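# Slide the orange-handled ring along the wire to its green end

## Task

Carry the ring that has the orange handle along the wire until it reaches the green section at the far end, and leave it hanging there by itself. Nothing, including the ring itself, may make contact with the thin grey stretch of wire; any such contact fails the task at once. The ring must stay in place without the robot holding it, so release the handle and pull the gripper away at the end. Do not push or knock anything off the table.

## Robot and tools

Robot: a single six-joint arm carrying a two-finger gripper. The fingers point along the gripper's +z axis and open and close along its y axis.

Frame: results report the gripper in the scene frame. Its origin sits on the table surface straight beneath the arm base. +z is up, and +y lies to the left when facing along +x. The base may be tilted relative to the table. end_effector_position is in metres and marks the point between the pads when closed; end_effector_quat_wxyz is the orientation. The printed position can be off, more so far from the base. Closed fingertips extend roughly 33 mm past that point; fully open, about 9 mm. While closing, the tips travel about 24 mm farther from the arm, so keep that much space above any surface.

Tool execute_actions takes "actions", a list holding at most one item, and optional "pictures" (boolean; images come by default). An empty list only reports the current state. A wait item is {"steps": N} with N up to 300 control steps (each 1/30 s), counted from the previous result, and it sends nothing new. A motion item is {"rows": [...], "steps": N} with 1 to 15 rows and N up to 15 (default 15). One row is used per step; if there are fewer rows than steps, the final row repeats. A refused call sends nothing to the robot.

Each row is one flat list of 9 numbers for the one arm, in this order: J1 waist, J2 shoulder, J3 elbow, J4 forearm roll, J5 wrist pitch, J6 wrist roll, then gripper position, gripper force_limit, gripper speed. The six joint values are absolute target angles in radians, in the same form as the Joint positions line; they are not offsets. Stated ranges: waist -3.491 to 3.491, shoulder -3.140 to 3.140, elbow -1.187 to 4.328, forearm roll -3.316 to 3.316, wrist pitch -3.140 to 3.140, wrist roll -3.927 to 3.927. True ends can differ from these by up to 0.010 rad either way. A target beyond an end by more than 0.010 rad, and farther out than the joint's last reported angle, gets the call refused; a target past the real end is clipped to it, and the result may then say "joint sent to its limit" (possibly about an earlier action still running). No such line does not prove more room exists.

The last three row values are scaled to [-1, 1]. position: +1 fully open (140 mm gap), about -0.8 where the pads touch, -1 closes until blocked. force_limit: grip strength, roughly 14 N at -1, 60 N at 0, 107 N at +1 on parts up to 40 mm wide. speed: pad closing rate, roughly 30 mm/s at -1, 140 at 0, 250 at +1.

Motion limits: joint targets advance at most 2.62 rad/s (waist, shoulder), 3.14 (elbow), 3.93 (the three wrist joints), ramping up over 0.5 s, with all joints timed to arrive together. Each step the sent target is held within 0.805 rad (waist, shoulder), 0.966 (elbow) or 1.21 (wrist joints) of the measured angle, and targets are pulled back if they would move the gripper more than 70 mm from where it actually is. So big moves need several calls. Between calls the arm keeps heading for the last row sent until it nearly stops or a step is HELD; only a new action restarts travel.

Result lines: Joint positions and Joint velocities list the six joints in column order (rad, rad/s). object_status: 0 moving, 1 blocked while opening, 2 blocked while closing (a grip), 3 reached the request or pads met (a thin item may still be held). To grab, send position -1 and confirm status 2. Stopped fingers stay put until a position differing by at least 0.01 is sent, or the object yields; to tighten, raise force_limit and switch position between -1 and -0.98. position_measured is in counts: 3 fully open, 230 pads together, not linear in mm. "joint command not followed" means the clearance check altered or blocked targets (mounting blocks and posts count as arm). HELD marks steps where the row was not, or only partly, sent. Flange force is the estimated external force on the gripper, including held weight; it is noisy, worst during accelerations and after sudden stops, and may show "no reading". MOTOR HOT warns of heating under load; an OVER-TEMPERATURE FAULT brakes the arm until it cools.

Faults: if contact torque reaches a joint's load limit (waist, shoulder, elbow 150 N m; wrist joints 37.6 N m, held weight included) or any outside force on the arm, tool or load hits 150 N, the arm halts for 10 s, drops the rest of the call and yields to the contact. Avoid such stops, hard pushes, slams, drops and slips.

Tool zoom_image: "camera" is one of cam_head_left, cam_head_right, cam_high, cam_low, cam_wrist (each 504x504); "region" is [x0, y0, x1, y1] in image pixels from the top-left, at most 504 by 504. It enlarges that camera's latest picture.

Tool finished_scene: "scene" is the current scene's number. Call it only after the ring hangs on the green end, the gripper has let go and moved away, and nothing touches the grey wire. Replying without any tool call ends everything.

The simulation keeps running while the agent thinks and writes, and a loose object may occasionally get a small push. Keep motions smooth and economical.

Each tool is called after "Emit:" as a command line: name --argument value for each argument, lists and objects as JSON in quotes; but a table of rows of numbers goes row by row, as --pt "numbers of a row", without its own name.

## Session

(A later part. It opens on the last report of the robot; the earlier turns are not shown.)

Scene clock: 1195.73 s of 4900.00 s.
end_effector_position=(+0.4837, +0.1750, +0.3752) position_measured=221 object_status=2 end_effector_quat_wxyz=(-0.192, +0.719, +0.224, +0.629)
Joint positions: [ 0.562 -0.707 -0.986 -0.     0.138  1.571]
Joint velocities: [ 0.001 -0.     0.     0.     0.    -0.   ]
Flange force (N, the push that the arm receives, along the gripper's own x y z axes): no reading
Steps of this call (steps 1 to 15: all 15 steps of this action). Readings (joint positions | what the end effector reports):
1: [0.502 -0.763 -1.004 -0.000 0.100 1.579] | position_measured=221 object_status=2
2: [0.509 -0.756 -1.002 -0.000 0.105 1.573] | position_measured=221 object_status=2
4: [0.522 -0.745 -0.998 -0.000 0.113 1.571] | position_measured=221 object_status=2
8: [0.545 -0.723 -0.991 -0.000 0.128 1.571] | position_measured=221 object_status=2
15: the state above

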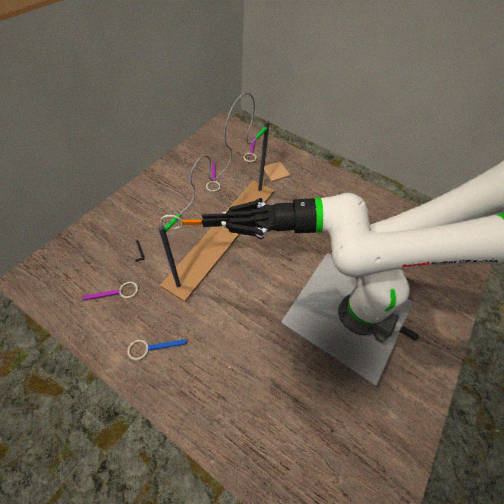

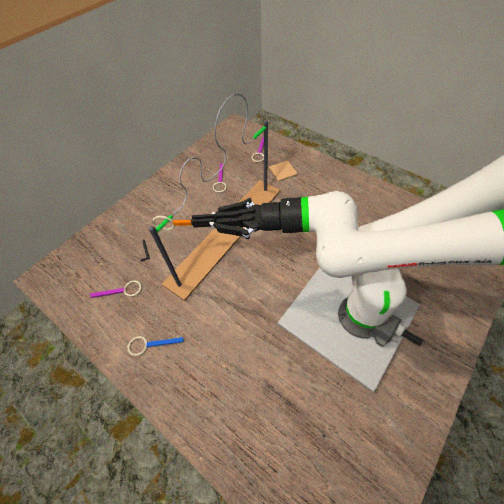

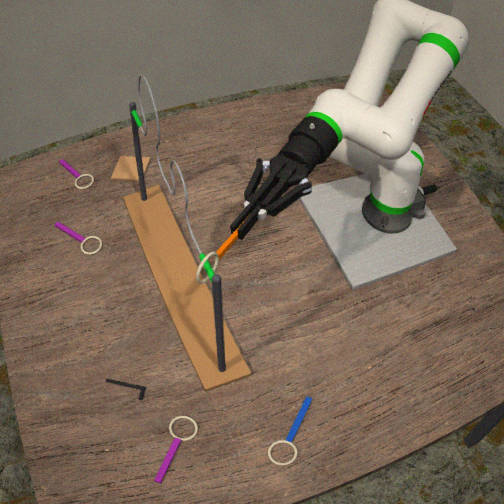

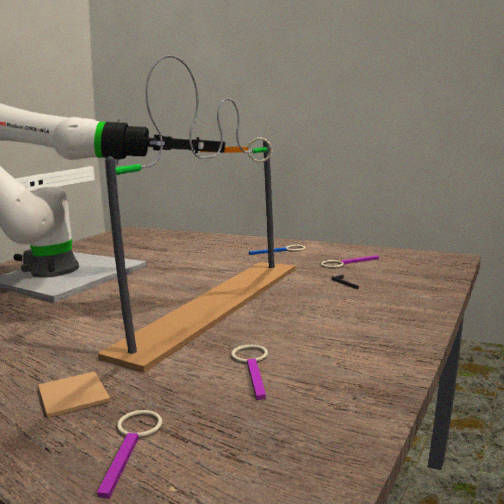

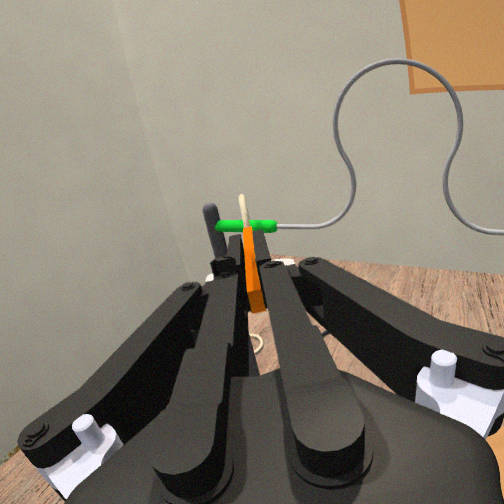

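Emit:
execute_actions --actions '[{"rows": [[0.5623,-0.7074,-0.9859,0,0.1385,1.571,-1,-1,-0.6]], "steps": 8}]' --pictures false

Emit:
execute_actions --actions '[{"rows": [[0.5623,-0.7038,-0.9912,0,0.1474,1.571,-1,-1,-0.6],[0.5623,-0.7002,-0.9966,0,0.1564,1.571,-1,-1,-0.6],[0.5623,-0.6966,-1.0019,0,0.1653,1.571,-1,-1,-0.6],[0.5623,-0.6930,-1.0072,0,0.1742,1.571,-1,-1,-0.6],[0.5623,-0.6894,-1.0125,0,0.1832,1.571,-1,-1,-0.6],[0.5623,-0.6858,-1.0179,0,0.1921,1.571,-1,-1,-0.6],[0.5623,-0.6821,-1.0232,0,0.2010,1.571,-1,-1,-0.6],[0.5623,-0.6785,-1.0285,0,0.2100,1.571,-1,-1,-0.6],[0.5623,-0.6749,-1.0338,0,0.2189,1.571,-1,-1,-0.6],[0.5623,-0.6713,-1.0392,0,0.2278,1.571,-1,-1,-0.6],[0.5623,-0.6677,-1.0445,0,0.2368,1.571,-1,-1,-0.6],[0.5623,-0.6641,-1.0498,0,0.2457,1.571,-1,-1,-0.6],[0.5623,-0.6522,-1.0542,0,0.2620,1.571,-1,-1,-0.6],[0.5623,-0.6402,-1.0586,0,0.2784,1.571,-1,-1,-0.6],[0.5623,-0.6283,-1.0630,0,0.2947,1.571,-1,-1,-0.6]], "steps": 15}]' --pictures false

Emit:
execute_actions --actions '[{"rows": [[0.5623,-0.6163,-1.0674,0,0.3111,1.571,-1,-1,-0.6],[0.5623,-0.6044,-1.0717,0,0.3274,1.571,-1,-1,-0.6],[0.5623,-0.5924,-1.0761,0,0.3438,1.571,-1,-1,-0.6],[0.5623,-0.5805,-1.0805,0,0.3601,1.571,-1,-1,-0.6],[0.5623,-0.5685,-1.0849,0,0.3765,1.571,-1,-1,-0.6],[0.5623,-0.5566,-1.0893,0,0.3928,1.571,-1,-1,-0.6],[0.5623,-0.5393,-1.0902,0,0.4111,1.571,-1,-1,-0.6],[0.5623,-0.5220,-1.0912,0,0.4293,1.571,-1,-1,-0.6],[0.5623,-0.5046,-1.0921,0,0.4476,1.571,-1,-1,-0.6],[0.5623,-0.4873,-1.0931,0,0.4659,1.571,-1,-1,-0.6],[0.5623,-0.4700,-1.0940,0,0.4841,1.571,-1,-1,-0.6],[0.5623,-0.4527,-1.0950,0,0.5024,1.571,-1,-1,-0.6],[0.5623,-0.4353,-1.0959,0,0.5207,1.571,-1,-1,-0.6],[0.5623,-0.4180,-1.0969,0,0.5389,1.571,-1,-1,-0.6],[0.5623,-0.4007,-1.0978,0,0.5572,1.571,-1,-1,-0.6]], "steps": 15}]' --pictures false

Emit:
execute_actions --actions '[{"steps": 6}]'

Emit:
zoom_image --camera "cam_low" --region '[170, 110, 300, 230]'

Scene clock: 1249.87 s of 4900.00 s.
end_effector_position=(+0.4837, +0.1751, +0.3752) position_measured=221 object_status=2 end_effector_quat_wxyz=(-0.192, +0.719, +0.224, +0.629)
Joint positions: [ 0.562 -0.707 -0.986  0.     0.139  1.571]
Joint velocities: [ 0.     0.001  0.    -0.002  0.     0.   ]
Flange force (N, the push that the arm receives, along the gripper's own x y z axes): no reading
Steps of this call (steps 1 to 15: the robot went on to your last target; steps 16 to 90: nothing new was sent; then 50.87 s passed at rest; steps 91 to 98: all 8 steps of this action). Readings (joint positions | what the end effector reports):
91: [0.562 -0.707 -0.986 0.000 0.139 1.571] | position_measured=221 object_status=0
92: [0.562 -0.707 -0.986 0.000 0.139 1.571] | position_measured=221 object_status=0
94: [0.562 -0.707 -0.986 -0.000 0.139 1.571] | position_measured=221 object_status=0
98: the state above

Scene clock: 1250.37 s of 4900.00 s.
end_effector_position=(+0.4840, +0.1751, +0.3399) position_measured=221 object_status=2 end_effector_quat_wxyz=(-0.192, +0.719, +0.224, +0.630)
Joint positions: [ 0.562 -0.652 -1.053  0.     0.262  1.571]
Joint velocities: [-0.     0.276 -0.123 -0.001  0.389 -0.   ]
Flange force (N, the push that the arm receives, along the gripper's own x y z axes): no reading
Steps of this call (steps 1 to 15: all 15 steps of this action). Readings (joint positions | what the end effector reports):
1: [0.562 -0.707 -0.986 0.000 0.139 1.571] | position_measured=221 object_status=2
2: [0.562 -0.705 -0.988 0.000 0.144 1.571] | position_measured=221 object_status=2
4: [0.562 -0.700 -0.997 0.000 0.158 1.571] | position_measured=221 object_status=2
8: [0.562 -0.685 -1.018 0.000 0.193 1.571] | position_measured=221 object_status=2
15: the state above

Scene clock: 1250.87 s of 4900.00 s.
end_effector_position=(+0.4994, +0.1853, +0.2926) position_measured=221 object_status=2 end_effector_quat_wxyz=(-0.192, +0.719, +0.224, +0.629)
Joint positions: [ 0.562 -0.45  -1.095 -0.     0.505  1.571]
Joint velocities: [ 0.     0.5   -0.026 -0.001  0.525 -0.   ]
Flange force (N, the push that the arm receives, along the gripper's own x y z axes): no reading
Steps of this call (steps 1 to 15: all 15 steps of this action). Readings (joint positions | what the end effector reports):
1: [0.562 -0.642 -1.058 0.000 0.275 1.571] | position_measured=221 object_status=2
2: [0.562 -0.632 -1.062 0.000 0.290 1.571] | position_measured=221 object_status=2
4: [0.562 -0.609 -1.070 0.000 0.321 1.571] | position_measured=221 object_status=2
8: [0.562 -0.561 -1.086 -0.000 0.386 1.571] | position_measured=221 object_status=2
15: the state above

Scene clock: 1251.07 s of 4900.00 s.
end_effector_position=(+0.5031, +0.1878, +0.2834) position_measured=221 object_status=2 end_effector_quat_wxyz=(-0.192, +0.719, +0.224, +0.629)
Joint positions: [ 0.562 -0.401 -1.098 -0.     0.557  1.571]
Joint velocities: [ 0.     0.    -0.001  0.     0.003  0.   ]
Flange force (N, the push that the arm receives, along the gripper's own x y z axes): no reading
Steps of this call (steps 1 to 6: the robot went on to your last target). Readings (joint positions | what the end effector reports):
1: [0.562 -0.433 -1.096 -0.000 0.523 1.571] | position_measured=221 object_status=2
2: [0.562 -0.418 -1.097 -0.000 0.538 1.571] | position_measured=221 object_status=2
4: [0.562 -0.402 -1.098 -0.000 0.555 1.571] | position_measured=221 object_status=2
6: the state above

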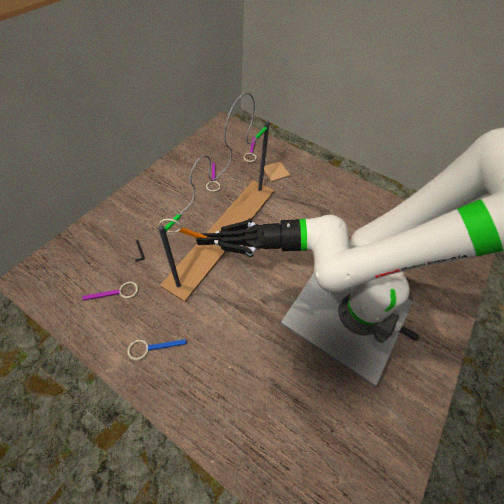

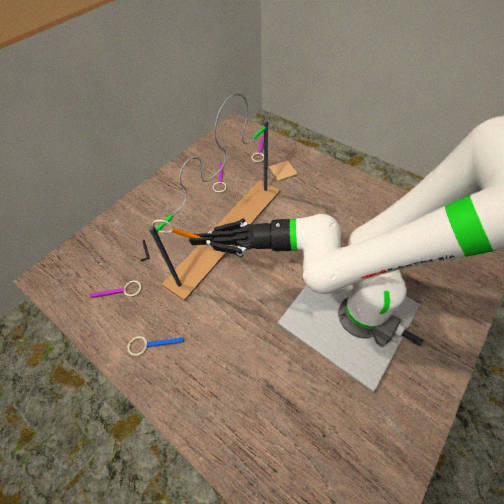

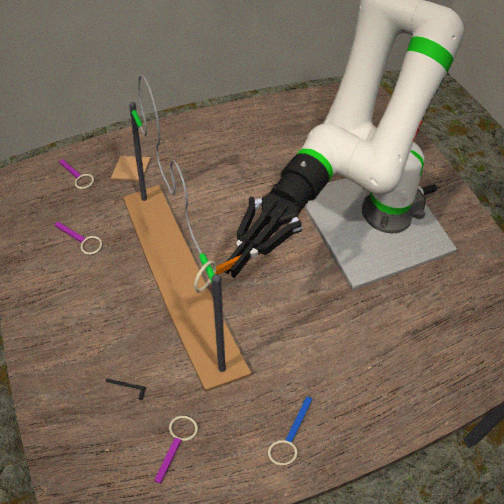

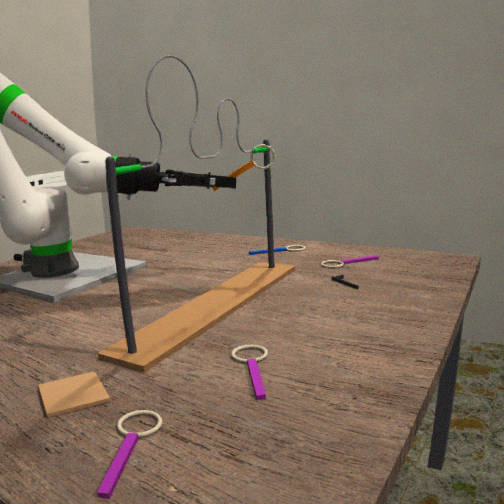

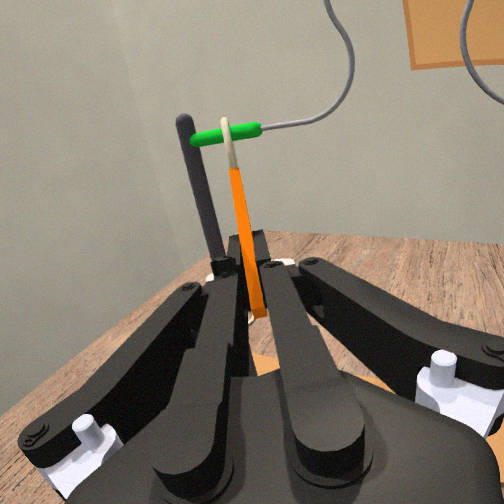

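Region (170, 110, 300, 230) of cam_low's 504x504 image, scaled by 3.877, with more detail than that image has; it fills the top 465 rows of this view, and the rest is white.

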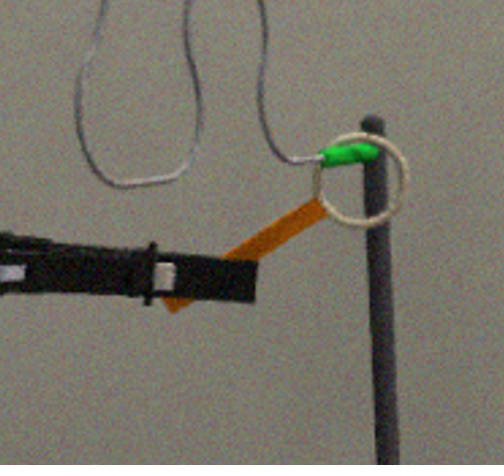

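Emit:
execute_actions --actions '[]'

Scene clock: 1262.27 s of 4900.00 s.
end_effector_position=(+0.5032, +0.1878, +0.2834) position_measured=221 object_status=2 end_effector_quat_wxyz=(-0.192, +0.719, +0.224, +0.629)
Joint positions: [ 0.562 -0.401 -1.098 -0.     0.557  1.571]
Joint velocities: [ 0.    -0.001  0.    -0.001  0.     0.   ]
Flange force (N, the push that the arm receives, along the gripper's own x y z axes): no reading
Steps of this call (steps 1 to 30: the robot went on to your last target; steps 31 to 90: nothing new was sent; then 8.20 s passed at rest). Readings (joint positions | what the end effector reports):
1: [0.562 -0.401 -1.098 -0.000 0.557 1.571] | position_measured=221 object_status=2
2: [0.562 -0.401 -1.098 -0.000 0.557 1.571] | position_measured=221 object_status=2
4: [0.562 -0.401 -1.098 -0.000 0.557 1.571] | position_measured=221 object_status=2
8: [0.562 -0.401 -1.098 -0.000 0.557 1.571] | position_measured=221 object_status=2
90: the state above
The arm was judged still, so your last target was given up. Only a new action makes it travel on or press farther. Fingers that are still opening or closing keep moving.

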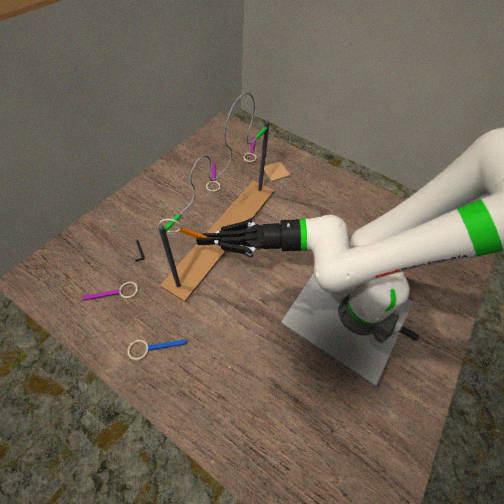

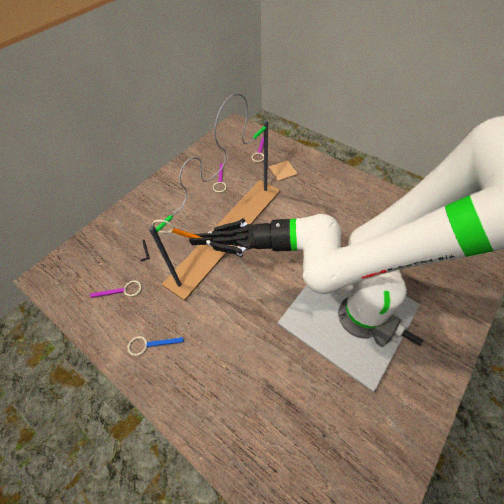

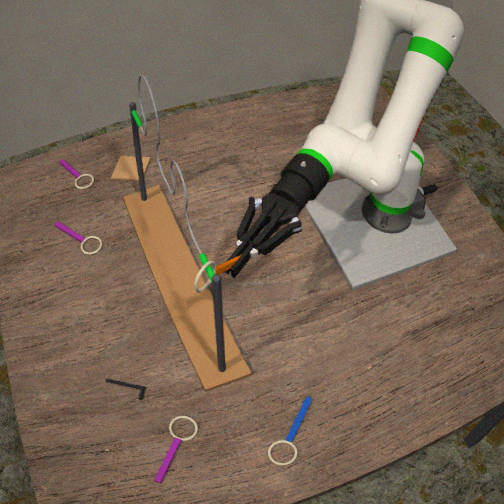

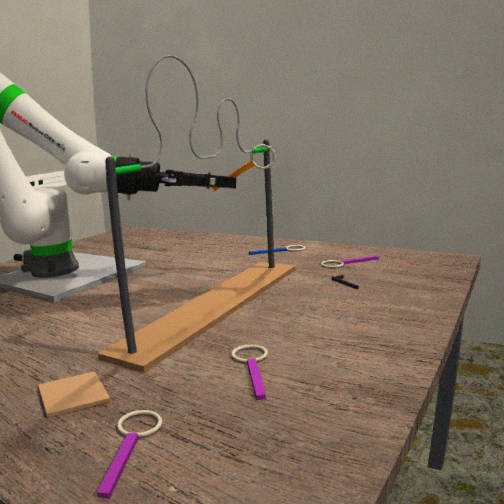

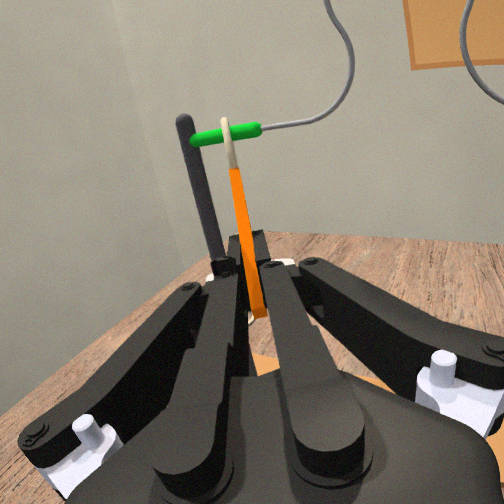

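Emit:
execute_actions --actions '[{"rows": [[0.5623,-0.3818,-1.0951,0,0.5733,1.571,-1,-1,-0.6],[0.5623,-0.3629,-1.0923,0,0.5895,1.571,-1,-1,-0.6],[0.5623,-0.3441,-1.0896,0,0.6056,1.571,-1,-1,-0.6],[0.5623,-0.3252,-1.0869,0,0.6218,1.571,-1,-1,-0.6],[0.5623,-0.3063,-1.0841,0,0.6379,1.571,-1,-1,-0.6],[0.5623,-0.2874,-1.0814,0,0.6541,1.571,-1,-1,-0.6],[0.5623,-0.2686,-1.0787,0,0.6702,1.571,-1,-1,-0.6],[0.5623,-0.2497,-1.0759,0,0.6864,1.571,-1,-1,-0.6],[0.5623,-0.2308,-1.0732,0,0.7025,1.571,-1,-1,-0.6]], "steps": 15}]'

Scene clock: 1271.60 s of 4900.00 s.
end_effector_position=(+0.5220, +0.2006, +0.2603) position_measured=221 object_status=2 end_effector_quat_wxyz=(-0.192, +0.719, +0.224, +0.629)
Joint positions: [ 0.562 -0.231 -1.073  0.     0.702  1.571]
Joint velocities: [ 0.    -0.    -0.     0.001  0.003 -0.   ]
Flange force (N, the push that the arm receives, along the gripper's own x y z axes): no reading
Steps of this call (steps 1 to 90: nothing new was sent; then 5.83 s passed at rest; steps 91 to 105: all 15 steps of this action). Readings (joint positions | what the end effector reports):
91: [0.562 -0.400 -1.098 0.000 0.558 1.571] | position_measured=221 object_status=2
92: [0.562 -0.396 -1.097 0.000 0.561 1.571] | position_measured=221 object_status=2
94: [0.562 -0.372 -1.094 0.000 0.582 1.571] | position_measured=221 object_status=2
98: [0.562 -0.304 -1.084 0.000 0.640 1.571] | position_measured=221 object_status=2
105: the state above

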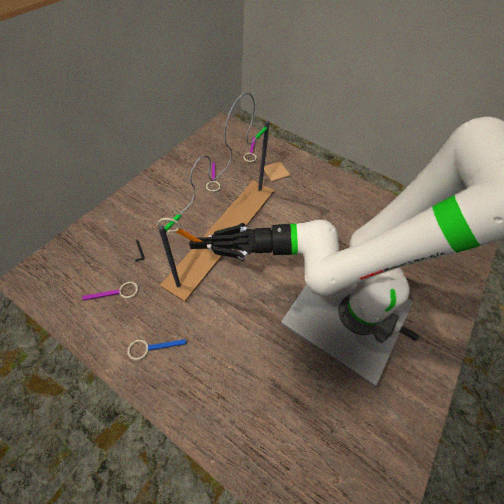

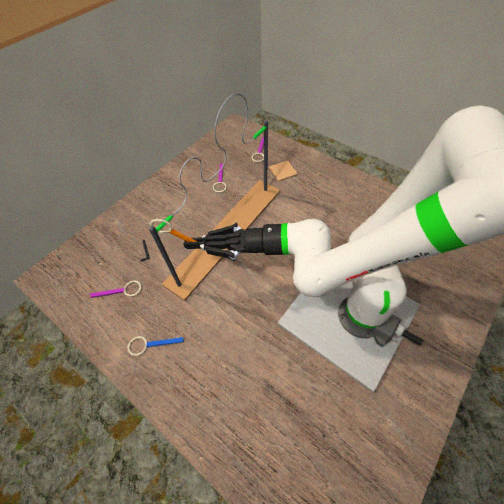

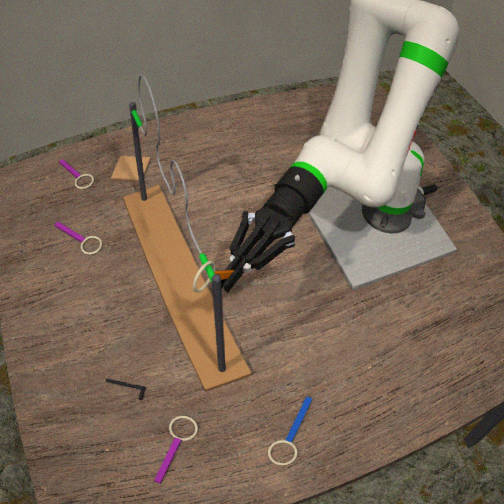

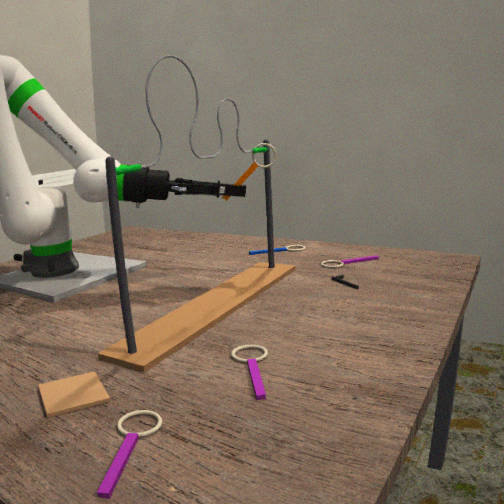

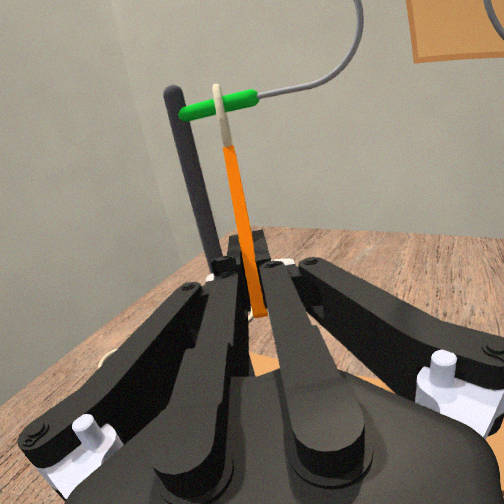

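Emit:
execute_actions --actions '[{"rows": [[0.5623,-0.2143,-1.0674,0,0.7132,1.571,-1,-1,-0.6],[0.5623,-0.1978,-1.0616,0,0.7239,1.571,-1,-1,-0.6],[0.5623,-0.1813,-1.0558,0,0.7346,1.571,-1,-1,-0.6],[0.5623,-0.1648,-1.0500,0,0.7453,1.571,-1,-1,-0.6],[0.5623,-0.1482,-1.0443,0,0.7561,1.571,-1,-1,-0.6],[0.5623,-0.1317,-1.0385,0,0.7668,1.571,-1,-1,-0.6],[0.5623,-0.1152,-1.0327,0,0.7775,1.571,-1,-1,-0.6],[0.5623,-0.0987,-1.0269,0,0.7882,1.571,-1,-1,-0.6],[0.5623,-0.0822,-1.0211,0,0.7989,1.571,-1,-1,-0.6]], "steps": 15}]'

Scene clock: 1280.70 s of 4900.00 s.
end_effector_position=(+0.5452, +0.2163, +0.2438) position_measured=221 object_status=2 end_effector_quat_wxyz=(-0.192, +0.719, +0.224, +0.629)
Joint positions: [ 0.562 -0.082 -1.021 -0.     0.799  1.571]
Joint velocities: [-0.001 -0.     0.     0.002  0.001 -0.   ]
Flange force (N, the push that the arm receives, along the gripper's own x y z axes): no reading
Steps of this call (steps 1 to 15: the robot went on to your last target; steps 16 to 90: nothing new was sent; then 5.60 s passed at rest; steps 91 to 105: all 15 steps of this action). Readings (joint positions | what the end effector reports):
91: [0.562 -0.230 -1.073 -0.000 0.703 1.571] | position_measured=221 object_status=2
92: [0.562 -0.226 -1.072 -0.000 0.706 1.571] | position_measured=221 object_status=2
94: [0.562 -0.203 -1.064 -0.000 0.720 1.571] | position_measured=221 object_status=2
98: [0.562 -0.143 -1.042 -0.000 0.759 1.571] | position_measured=221 object_status=2
105: the state above

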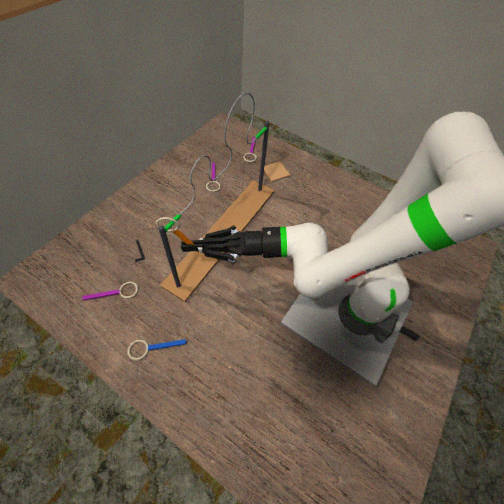

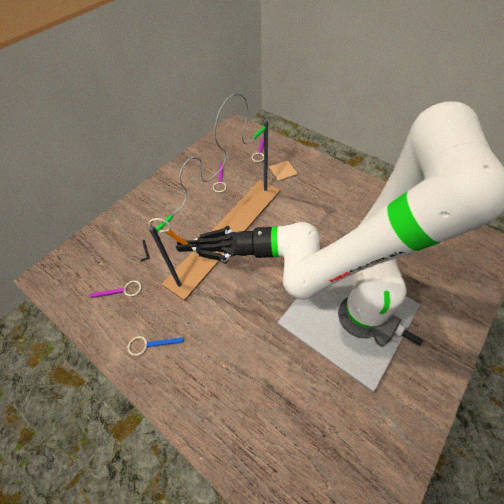

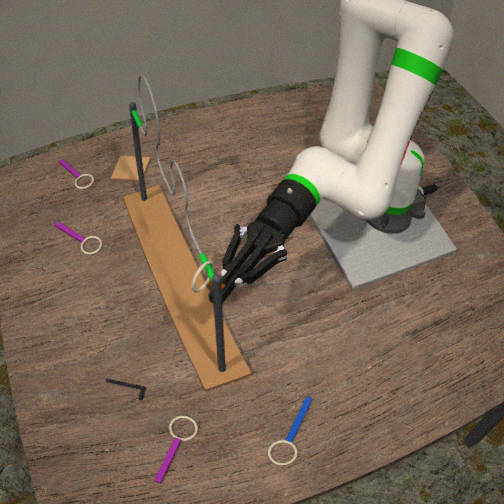

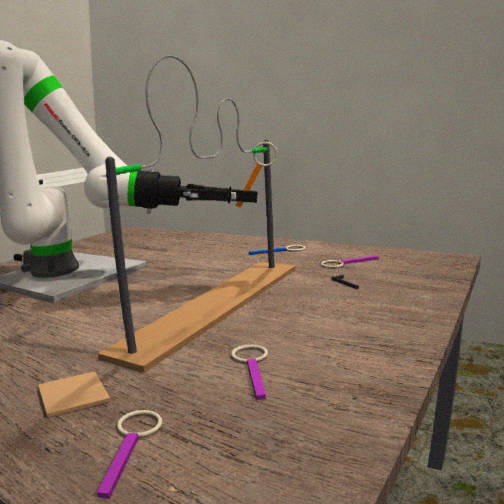

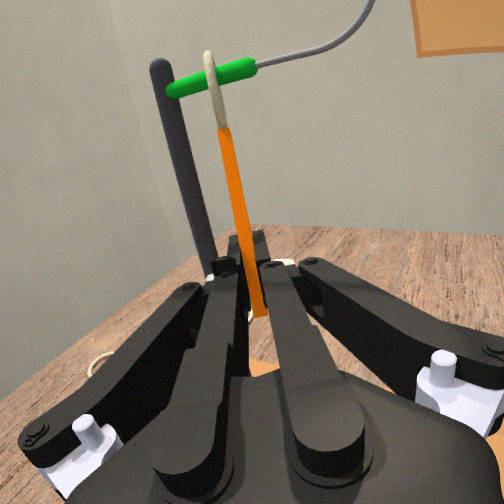

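Emit:
execute_actions --actions '[{"rows": [[0.5623,-0.0698,-1.0133,0,0.8034,1.571,-1,-1,-0.6],[0.5623,-0.0575,-1.0055,0,0.8079,1.571,-1,-1,-0.6],[0.5623,-0.0451,-0.9976,0,0.8125,1.571,-1,-1,-0.6],[0.5623,-0.0328,-0.9898,0,0.8170,1.571,-1,-1,-0.6],[0.5623,-0.0204,-0.9820,0,0.8215,1.571,-1,-1,-0.6],[0.5623,-0.0081,-0.9742,0,0.8260,1.571,-1,-1,-0.6],[0.5623,0.0043,-0.9663,0,0.8306,1.571,-1,-1,-0.6],[0.5623,0.0166,-0.9585,0,0.8351,1.571,-1,-1,-0.6],[0.5623,0.0290,-0.9507,0,0.8396,1.571,-1,-1,-0.6]], "steps": 15}]'

Scene clock: 1287.47 s of 4900.00 s.
end_effector_position=(+0.5710, +0.2339, +0.2351) position_measured=221 object_status=2 end_effector_quat_wxyz=(-0.192, +0.719, +0.224, +0.629)
Joint positions: [ 0.562  0.029 -0.951  0.     0.84   1.571]
Joint velocities: [0.001 0.001 0.    0.001 0.    0.   ]
Flange force (N, the push that the arm receives, along the gripper's own x y z axes): [2.7 1.3 -11.2]
Steps of this call (steps 1 to 15: the robot went on to your last target; steps 16 to 90: nothing new was sent; then 3.27 s passed at rest; steps 91 to 105: all 15 steps of this action). Readings (joint positions | what the end effector reports):
91: [0.562 -0.082 -1.021 -0.000 0.799 1.571] | position_measured=221 object_status=2
92: [0.562 -0.078 -1.018 -0.000 0.801 1.571] | position_measured=221 object_status=2
94: [0.562 -0.059 -1.007 0.000 0.807 1.571] | position_measured=221 object_status=2
98: [0.562 -0.013 -0.977 0.000 0.824 1.571] | position_measured=221 object_status=2
105: the state above

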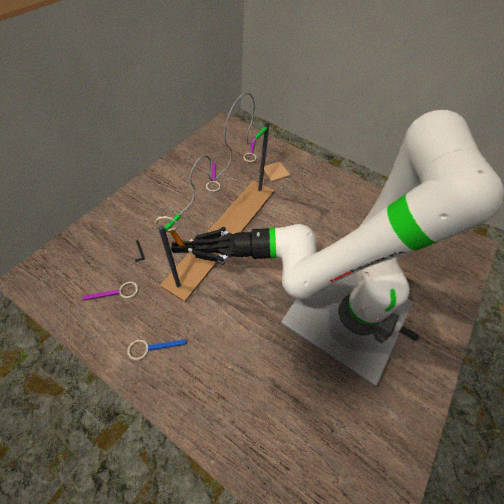

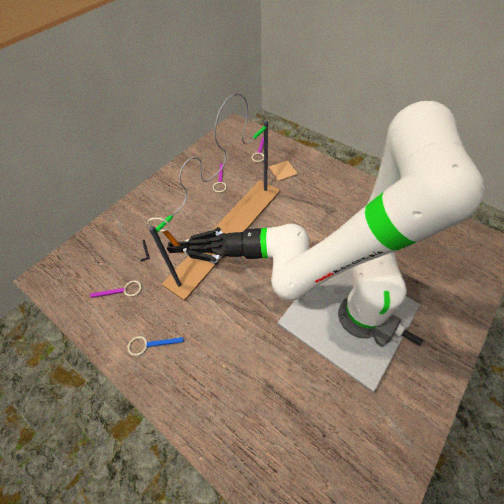

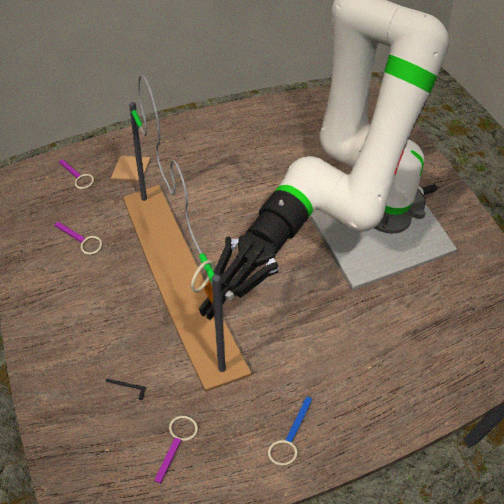

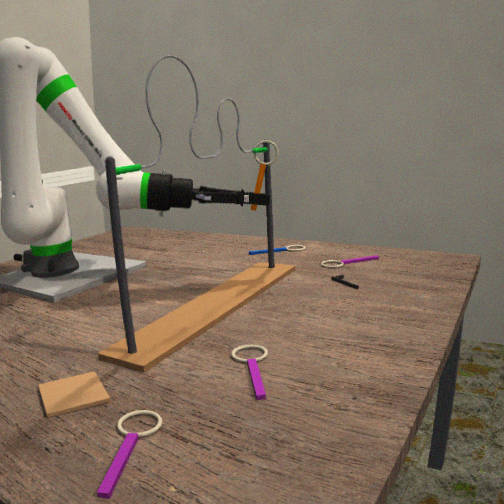

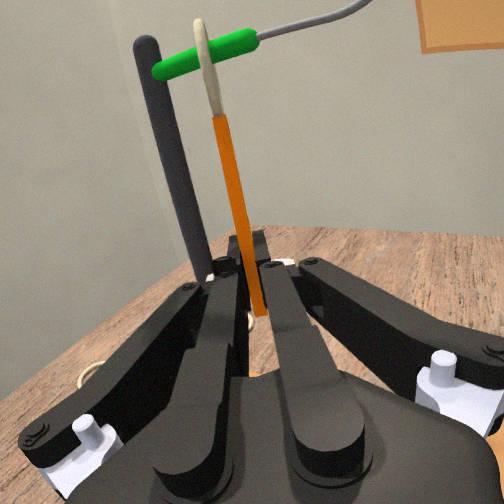

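Emit:
zoom_image --camera "cam_high" --region '[170, 230, 300, 340]'

Emit:
zoom_image --camera "cam_wrist" --region '[120, 180, 340, 340]'

Emit:
zoom_image --camera "cam_low" --region '[190, 120, 310, 240]'

Region (170, 230, 300, 340) of cam_high's 504x504 image, scaled by 3.877, with more detail than that image has; it fills the top 426 rows of this view, and the rest is white.

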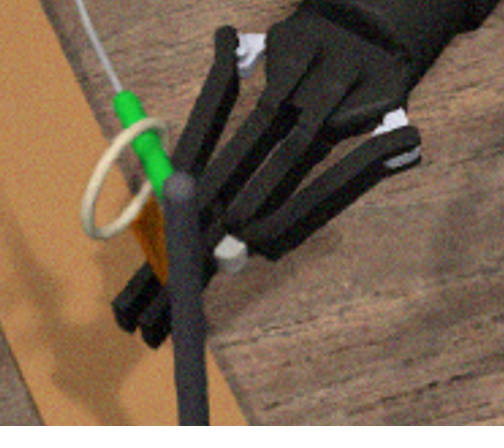

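Region (120, 180, 340, 340) of cam_wrist's 504x504 image, scaled by 2.291, with more detail than that image has; it fills the top 367 rows of this view, and the rest is white.

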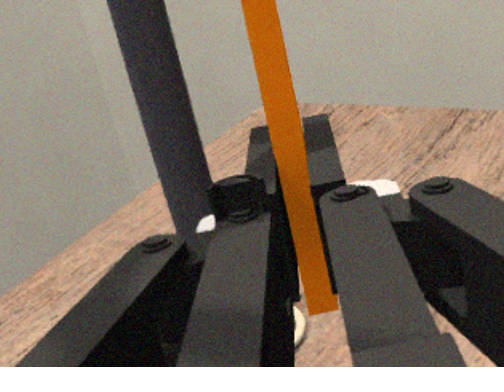

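Region (190, 120, 310, 240) of cam_low's 504x504 image, scaled by 4.200, with more detail than that image has.

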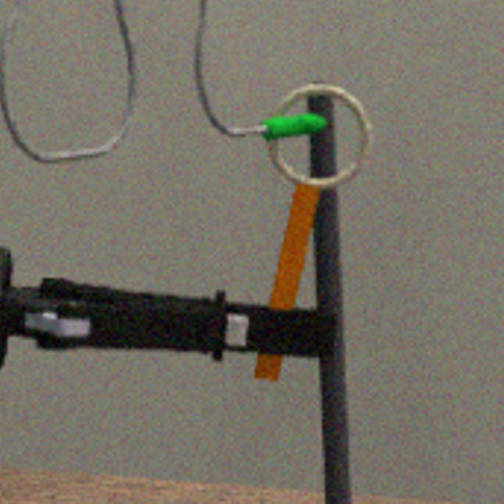

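Emit:
execute_actions --actions '[]' --pictures false

Scene clock: 1317.00 s of 4900.00 s.
end_effector_position=(+0.5710, +0.2339, +0.2352) position_measured=221 object_status=2 end_effector_quat_wxyz=(-0.192, +0.719, +0.224, +0.629)
Joint positions: [ 0.562  0.029 -0.951 -0.     0.84   1.571]
Joint velocities: [-0.001  0.     0.    -0.002 -0.    -0.   ]
Flange force (N, the push that the arm receives, along the gripper's own x y z axes): [1.7 -0.8 -10.9]
Steps of this call (steps 1 to 15: the robot went on to your last target; steps 16 to 90: nothing new was sent; then 26.53 s passed at rest). Readings (joint positions | what the end effector reports):
1: [0.562 0.029 -0.951 0.000 0.840 1.571] | position_measured=221 object_status=2
2: [0.562 0.029 -0.951 0.000 0.840 1.571] | position_measured=221 object_status=2
4: [0.562 0.029 -0.951 0.000 0.840 1.571] | position_measured=221 object_status=2
8: [0.562 0.029 -0.951 0.000 0.840 1.571] | position_measured=221 object_status=2
90: the state above
The arm was judged still, so your last target was given up. Only a new action makes it travel on or press farther. Fingers that are still opening or closing keep moving.

Emit:
zoom_image --camera "cam_head_left" --region '[140, 200, 250, 290]'

Emit:
zoom_image --camera "cam_head_right" --region '[135, 200, 245, 290]'

Region (140, 200, 250, 290) of cam_head_left's 504x504 image, scaled by 4.582, with more detail than that image has; it fills the top 412 rows of this view, and the rest is white.

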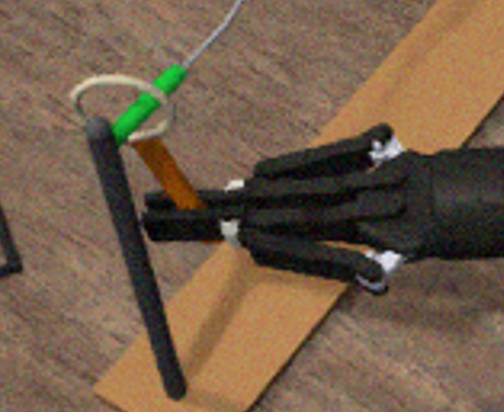

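Region (135, 200, 245, 290) of cam_head_right's 504x504 image, scaled by 4.582, with more detail than that image has; it fills the top 412 rows of this view, and the rest is white.

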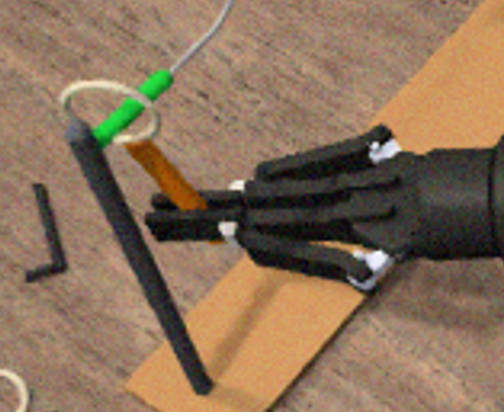

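Emit:
execute_actions --actions '[{"rows": [[0.5623,0.0372,-0.9473,0,0.8444,1.571,-1,-1,-0.6],[0.5623,0.0454,-0.9439,0,0.8492,1.571,-1,-1,-0.6],[0.5623,0.0536,-0.9405,0,0.8540,1.571,-1,-1,-0.6],[0.5623,0.0617,-0.9371,0,0.8587,1.571,-1,-1,-0.6],[0.5623,0.0699,-0.9337,0,0.8635,1.571,-1,-1,-0.6],[0.5623,0.0781,-0.9303,0,0.8683,1.571,-1,-1,-0.6],[0.5623,0.0863,-0.9268,0,0.8731,1.571,-1,-1,-0.6],[0.5623,0.0945,-0.9234,0,0.8779,1.571,-1,-1,-0.6],[0.5623,0.1027,-0.9200,0,0.8827,1.571,-1,-1,-0.6],[0.5623,0.1108,-0.9166,0,0.8874,1.571,-1,-1,-0.6],[0.5623,0.1190,-0.9132,0,0.8922,1.571,-1,-1,-0.6],[0.5623,0.1272,-0.9098,0,0.8970,1.571,-1,-1,-0.6]], "steps": 15}]'

Scene clock: 1326.57 s of 4900.00 s.
end_effector_position=(+0.5871, +0.2448, +0.2200) position_measured=221 object_status=2 end_effector_quat_wxyz=(-0.193, +0.718, +0.224, +0.630)
Joint positions: [ 0.562  0.126 -0.91  -0.     0.897  1.571]
Joint velocities: [ 0.001  0.036  0.012 -0.002  0.014  0.   ]
Flange force (N, the push that the arm receives, along the gripper's own x y z axes): [27.3 0.6 -6.8]
Steps of this call (steps 1 to 90: nothing new was sent; then 6.07 s passed at rest; steps 91 to 105: all 15 steps of this action). Readings (joint positions | what the end effector reports):
91: [0.562 0.029 -0.951 -0.000 0.840 1.571] | position_measured=221 object_status=2
92: [0.562 0.033 -0.949 -0.000 0.842 1.571] | position_measured=221 object_status=2
94: [0.562 0.046 -0.944 -0.000 0.850 1.571] | position_measured=221 object_status=2
98: [0.562 0.077 -0.930 -0.000 0.868 1.571] | position_measured=221 object_status=2
105: the state above

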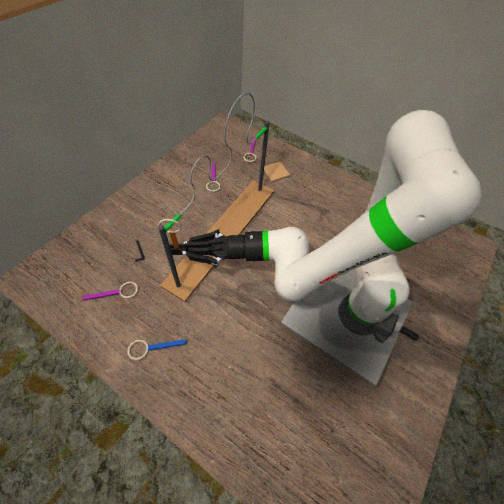

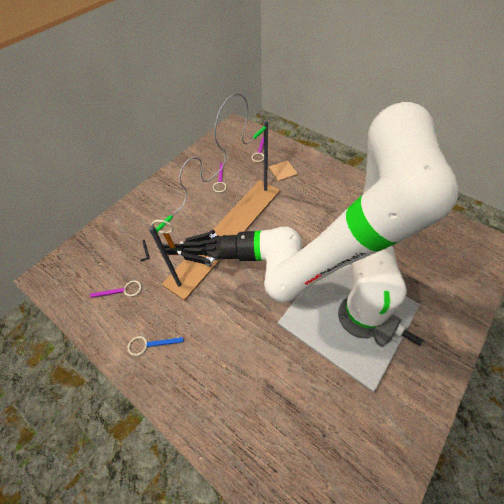

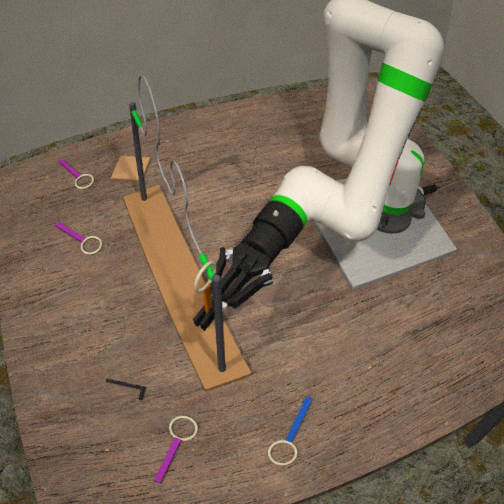

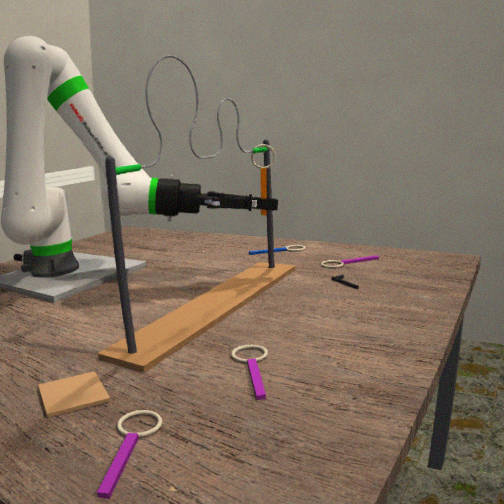

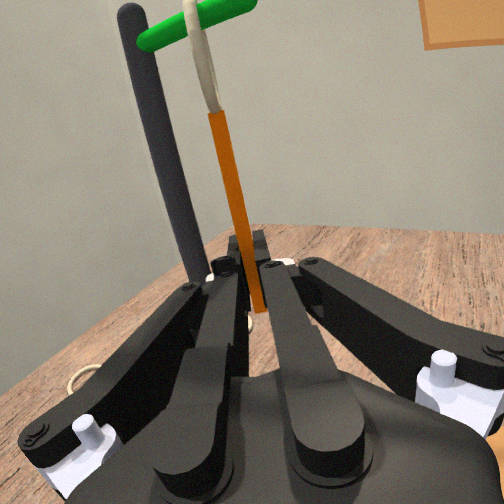

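Emit:
zoom_image --camera "cam_low" --region '[215, 130, 305, 220]'

Region (215, 130, 305, 220) of cam_low's 504x504 image, scaled by 5.600, with more detail than that image has.

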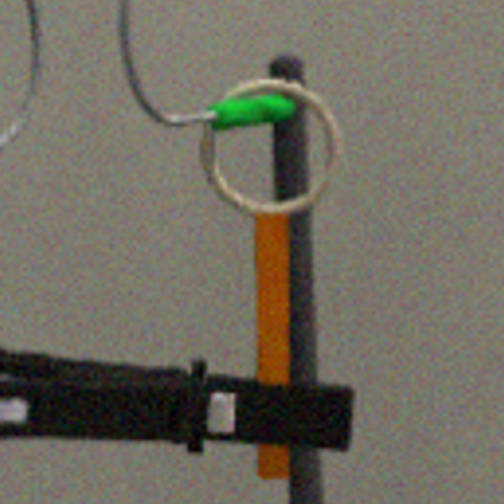

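Emit:
execute_actions --actions '[{"rows": [[0.5623,0.1259,-0.9124,0,0.8982,1.571,-1,-1,-0.6],[0.5623,0.1246,-0.9149,0,0.8995,1.571,-1,-1,-0.6],[0.5623,0.1232,-0.9175,0,0.9007,1.571,-1,-1,-0.6],[0.5623,0.1219,-0.9200,0,0.9020,1.571,-1,-1,-0.6],[0.5623,0.1206,-0.9226,0,0.9032,1.571,-1,-1,-0.6]], "steps": 12}]'

Scene clock: 1345.60 s of 4900.00 s.
end_effector_position=(+0.5830, +0.2420, +0.2180) position_measured=221 object_status=2 end_effector_quat_wxyz=(-0.192, +0.719, +0.224, +0.629)
Joint positions: [ 0.562  0.121 -0.923  0.     0.903  1.571]
Joint velocities: [ 0.003 -0.001 -0.001 -0.     0.     0.   ]
Flange force (N, the push that the arm receives, along the gripper's own x y z axes): [44.3 -5.6 -9.9]
Steps of this call (steps 1 to 15: the robot went on to your last target; steps 16 to 90: nothing new was sent; then 15.63 s passed at rest; steps 91 to 102: all 12 steps of this action). Readings (joint positions | what the end effector reports):
91: [0.562 0.127 -0.910 0.000 0.897 1.571] | position_measured=221 object_status=2
92: [0.562 0.127 -0.911 0.000 0.898 1.571] | position_measured=221 object_status=2
94: [0.562 0.124 -0.916 0.000 0.900 1.571] | position_measured=221 object_status=2
98: [0.562 0.121 -0.922 0.000 0.903 1.571] | position_measured=221 object_status=2
102: the state above

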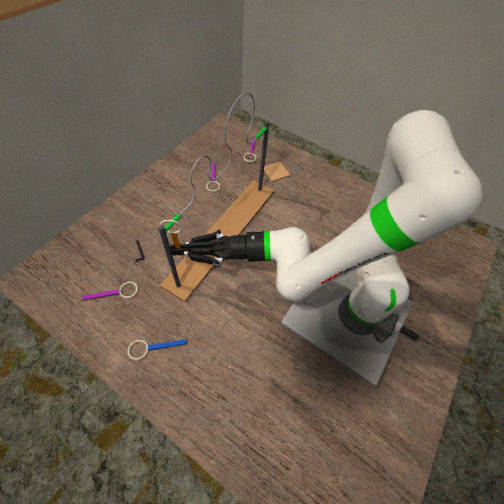

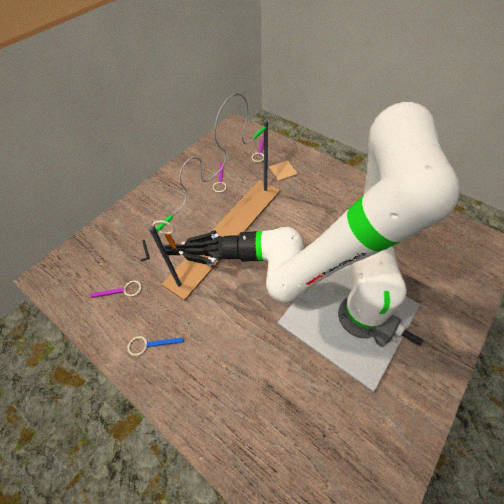

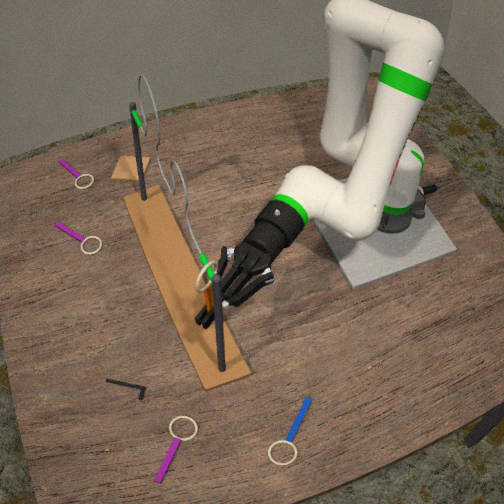

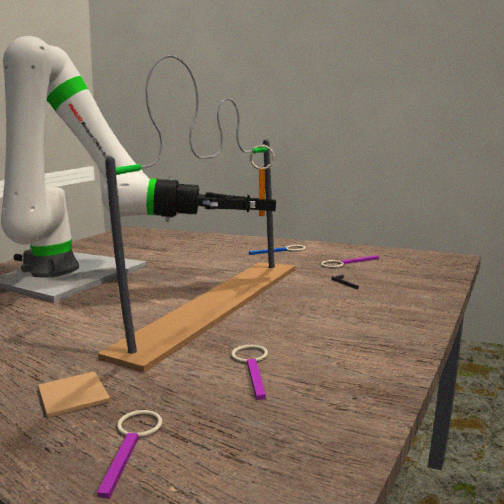

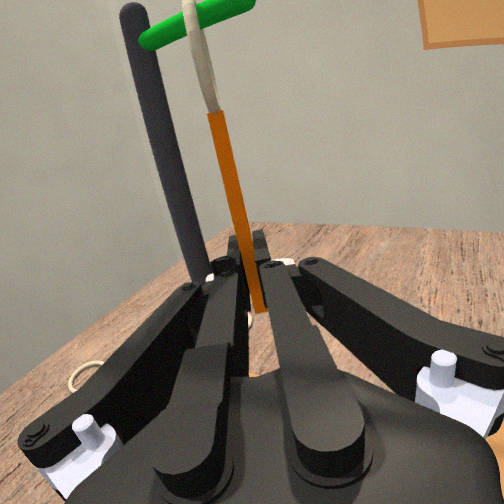

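Emit:
execute_actions --actions '[{"rows": [[0.5623,0.1199,-0.9212,0,0.9011,1.571,-1,-1,-0.6],[0.5623,0.1192,-0.9198,0,0.8989,1.571,-1,-1,-0.6],[0.5623,0.1184,-0.9183,0,0.8968,1.571,-1,-1,-0.6],[0.5623,0.1177,-0.9169,0,0.8946,1.571,-1,-1,-0.6]], "steps": 12}]' --pictures false

Scene clock: 1353.17 s of 4900.00 s.
end_effector_position=(+0.5845, +0.2430, +0.2196) position_measured=221 object_status=2 end_effector_quat_wxyz=(-0.192, +0.719, +0.224, +0.629)
Joint positions: [ 0.562  0.118 -0.917 -0.     0.894  1.571]
Joint velocities: [ 0.001 -0.002  0.001 -0.002  0.     0.   ]
Flange force (N, the push that the arm receives, along the gripper's own x y z axes): [4.1 -0.3 -7.8]
Steps of this call (steps 1 to 15: the robot went on to your last target; steps 16 to 90: nothing new was sent; then 4.17 s passed at rest; steps 91 to 102: all 12 steps of this action). Readings (joint positions | what the end effector reports):
91: [0.562 0.121 -0.923 -0.000 0.903 1.571] | position_measured=221 object_status=2
92: [0.562 0.120 -0.922 -0.000 0.902 1.571] | position_measured=221 object_status=2
94: [0.562 0.119 -0.920 -0.000 0.898 1.571] | position_measured=221 object_status=2
98: [0.562 0.118 -0.917 -0.000 0.894 1.571] | position_measured=221 object_status=2
102: the state above


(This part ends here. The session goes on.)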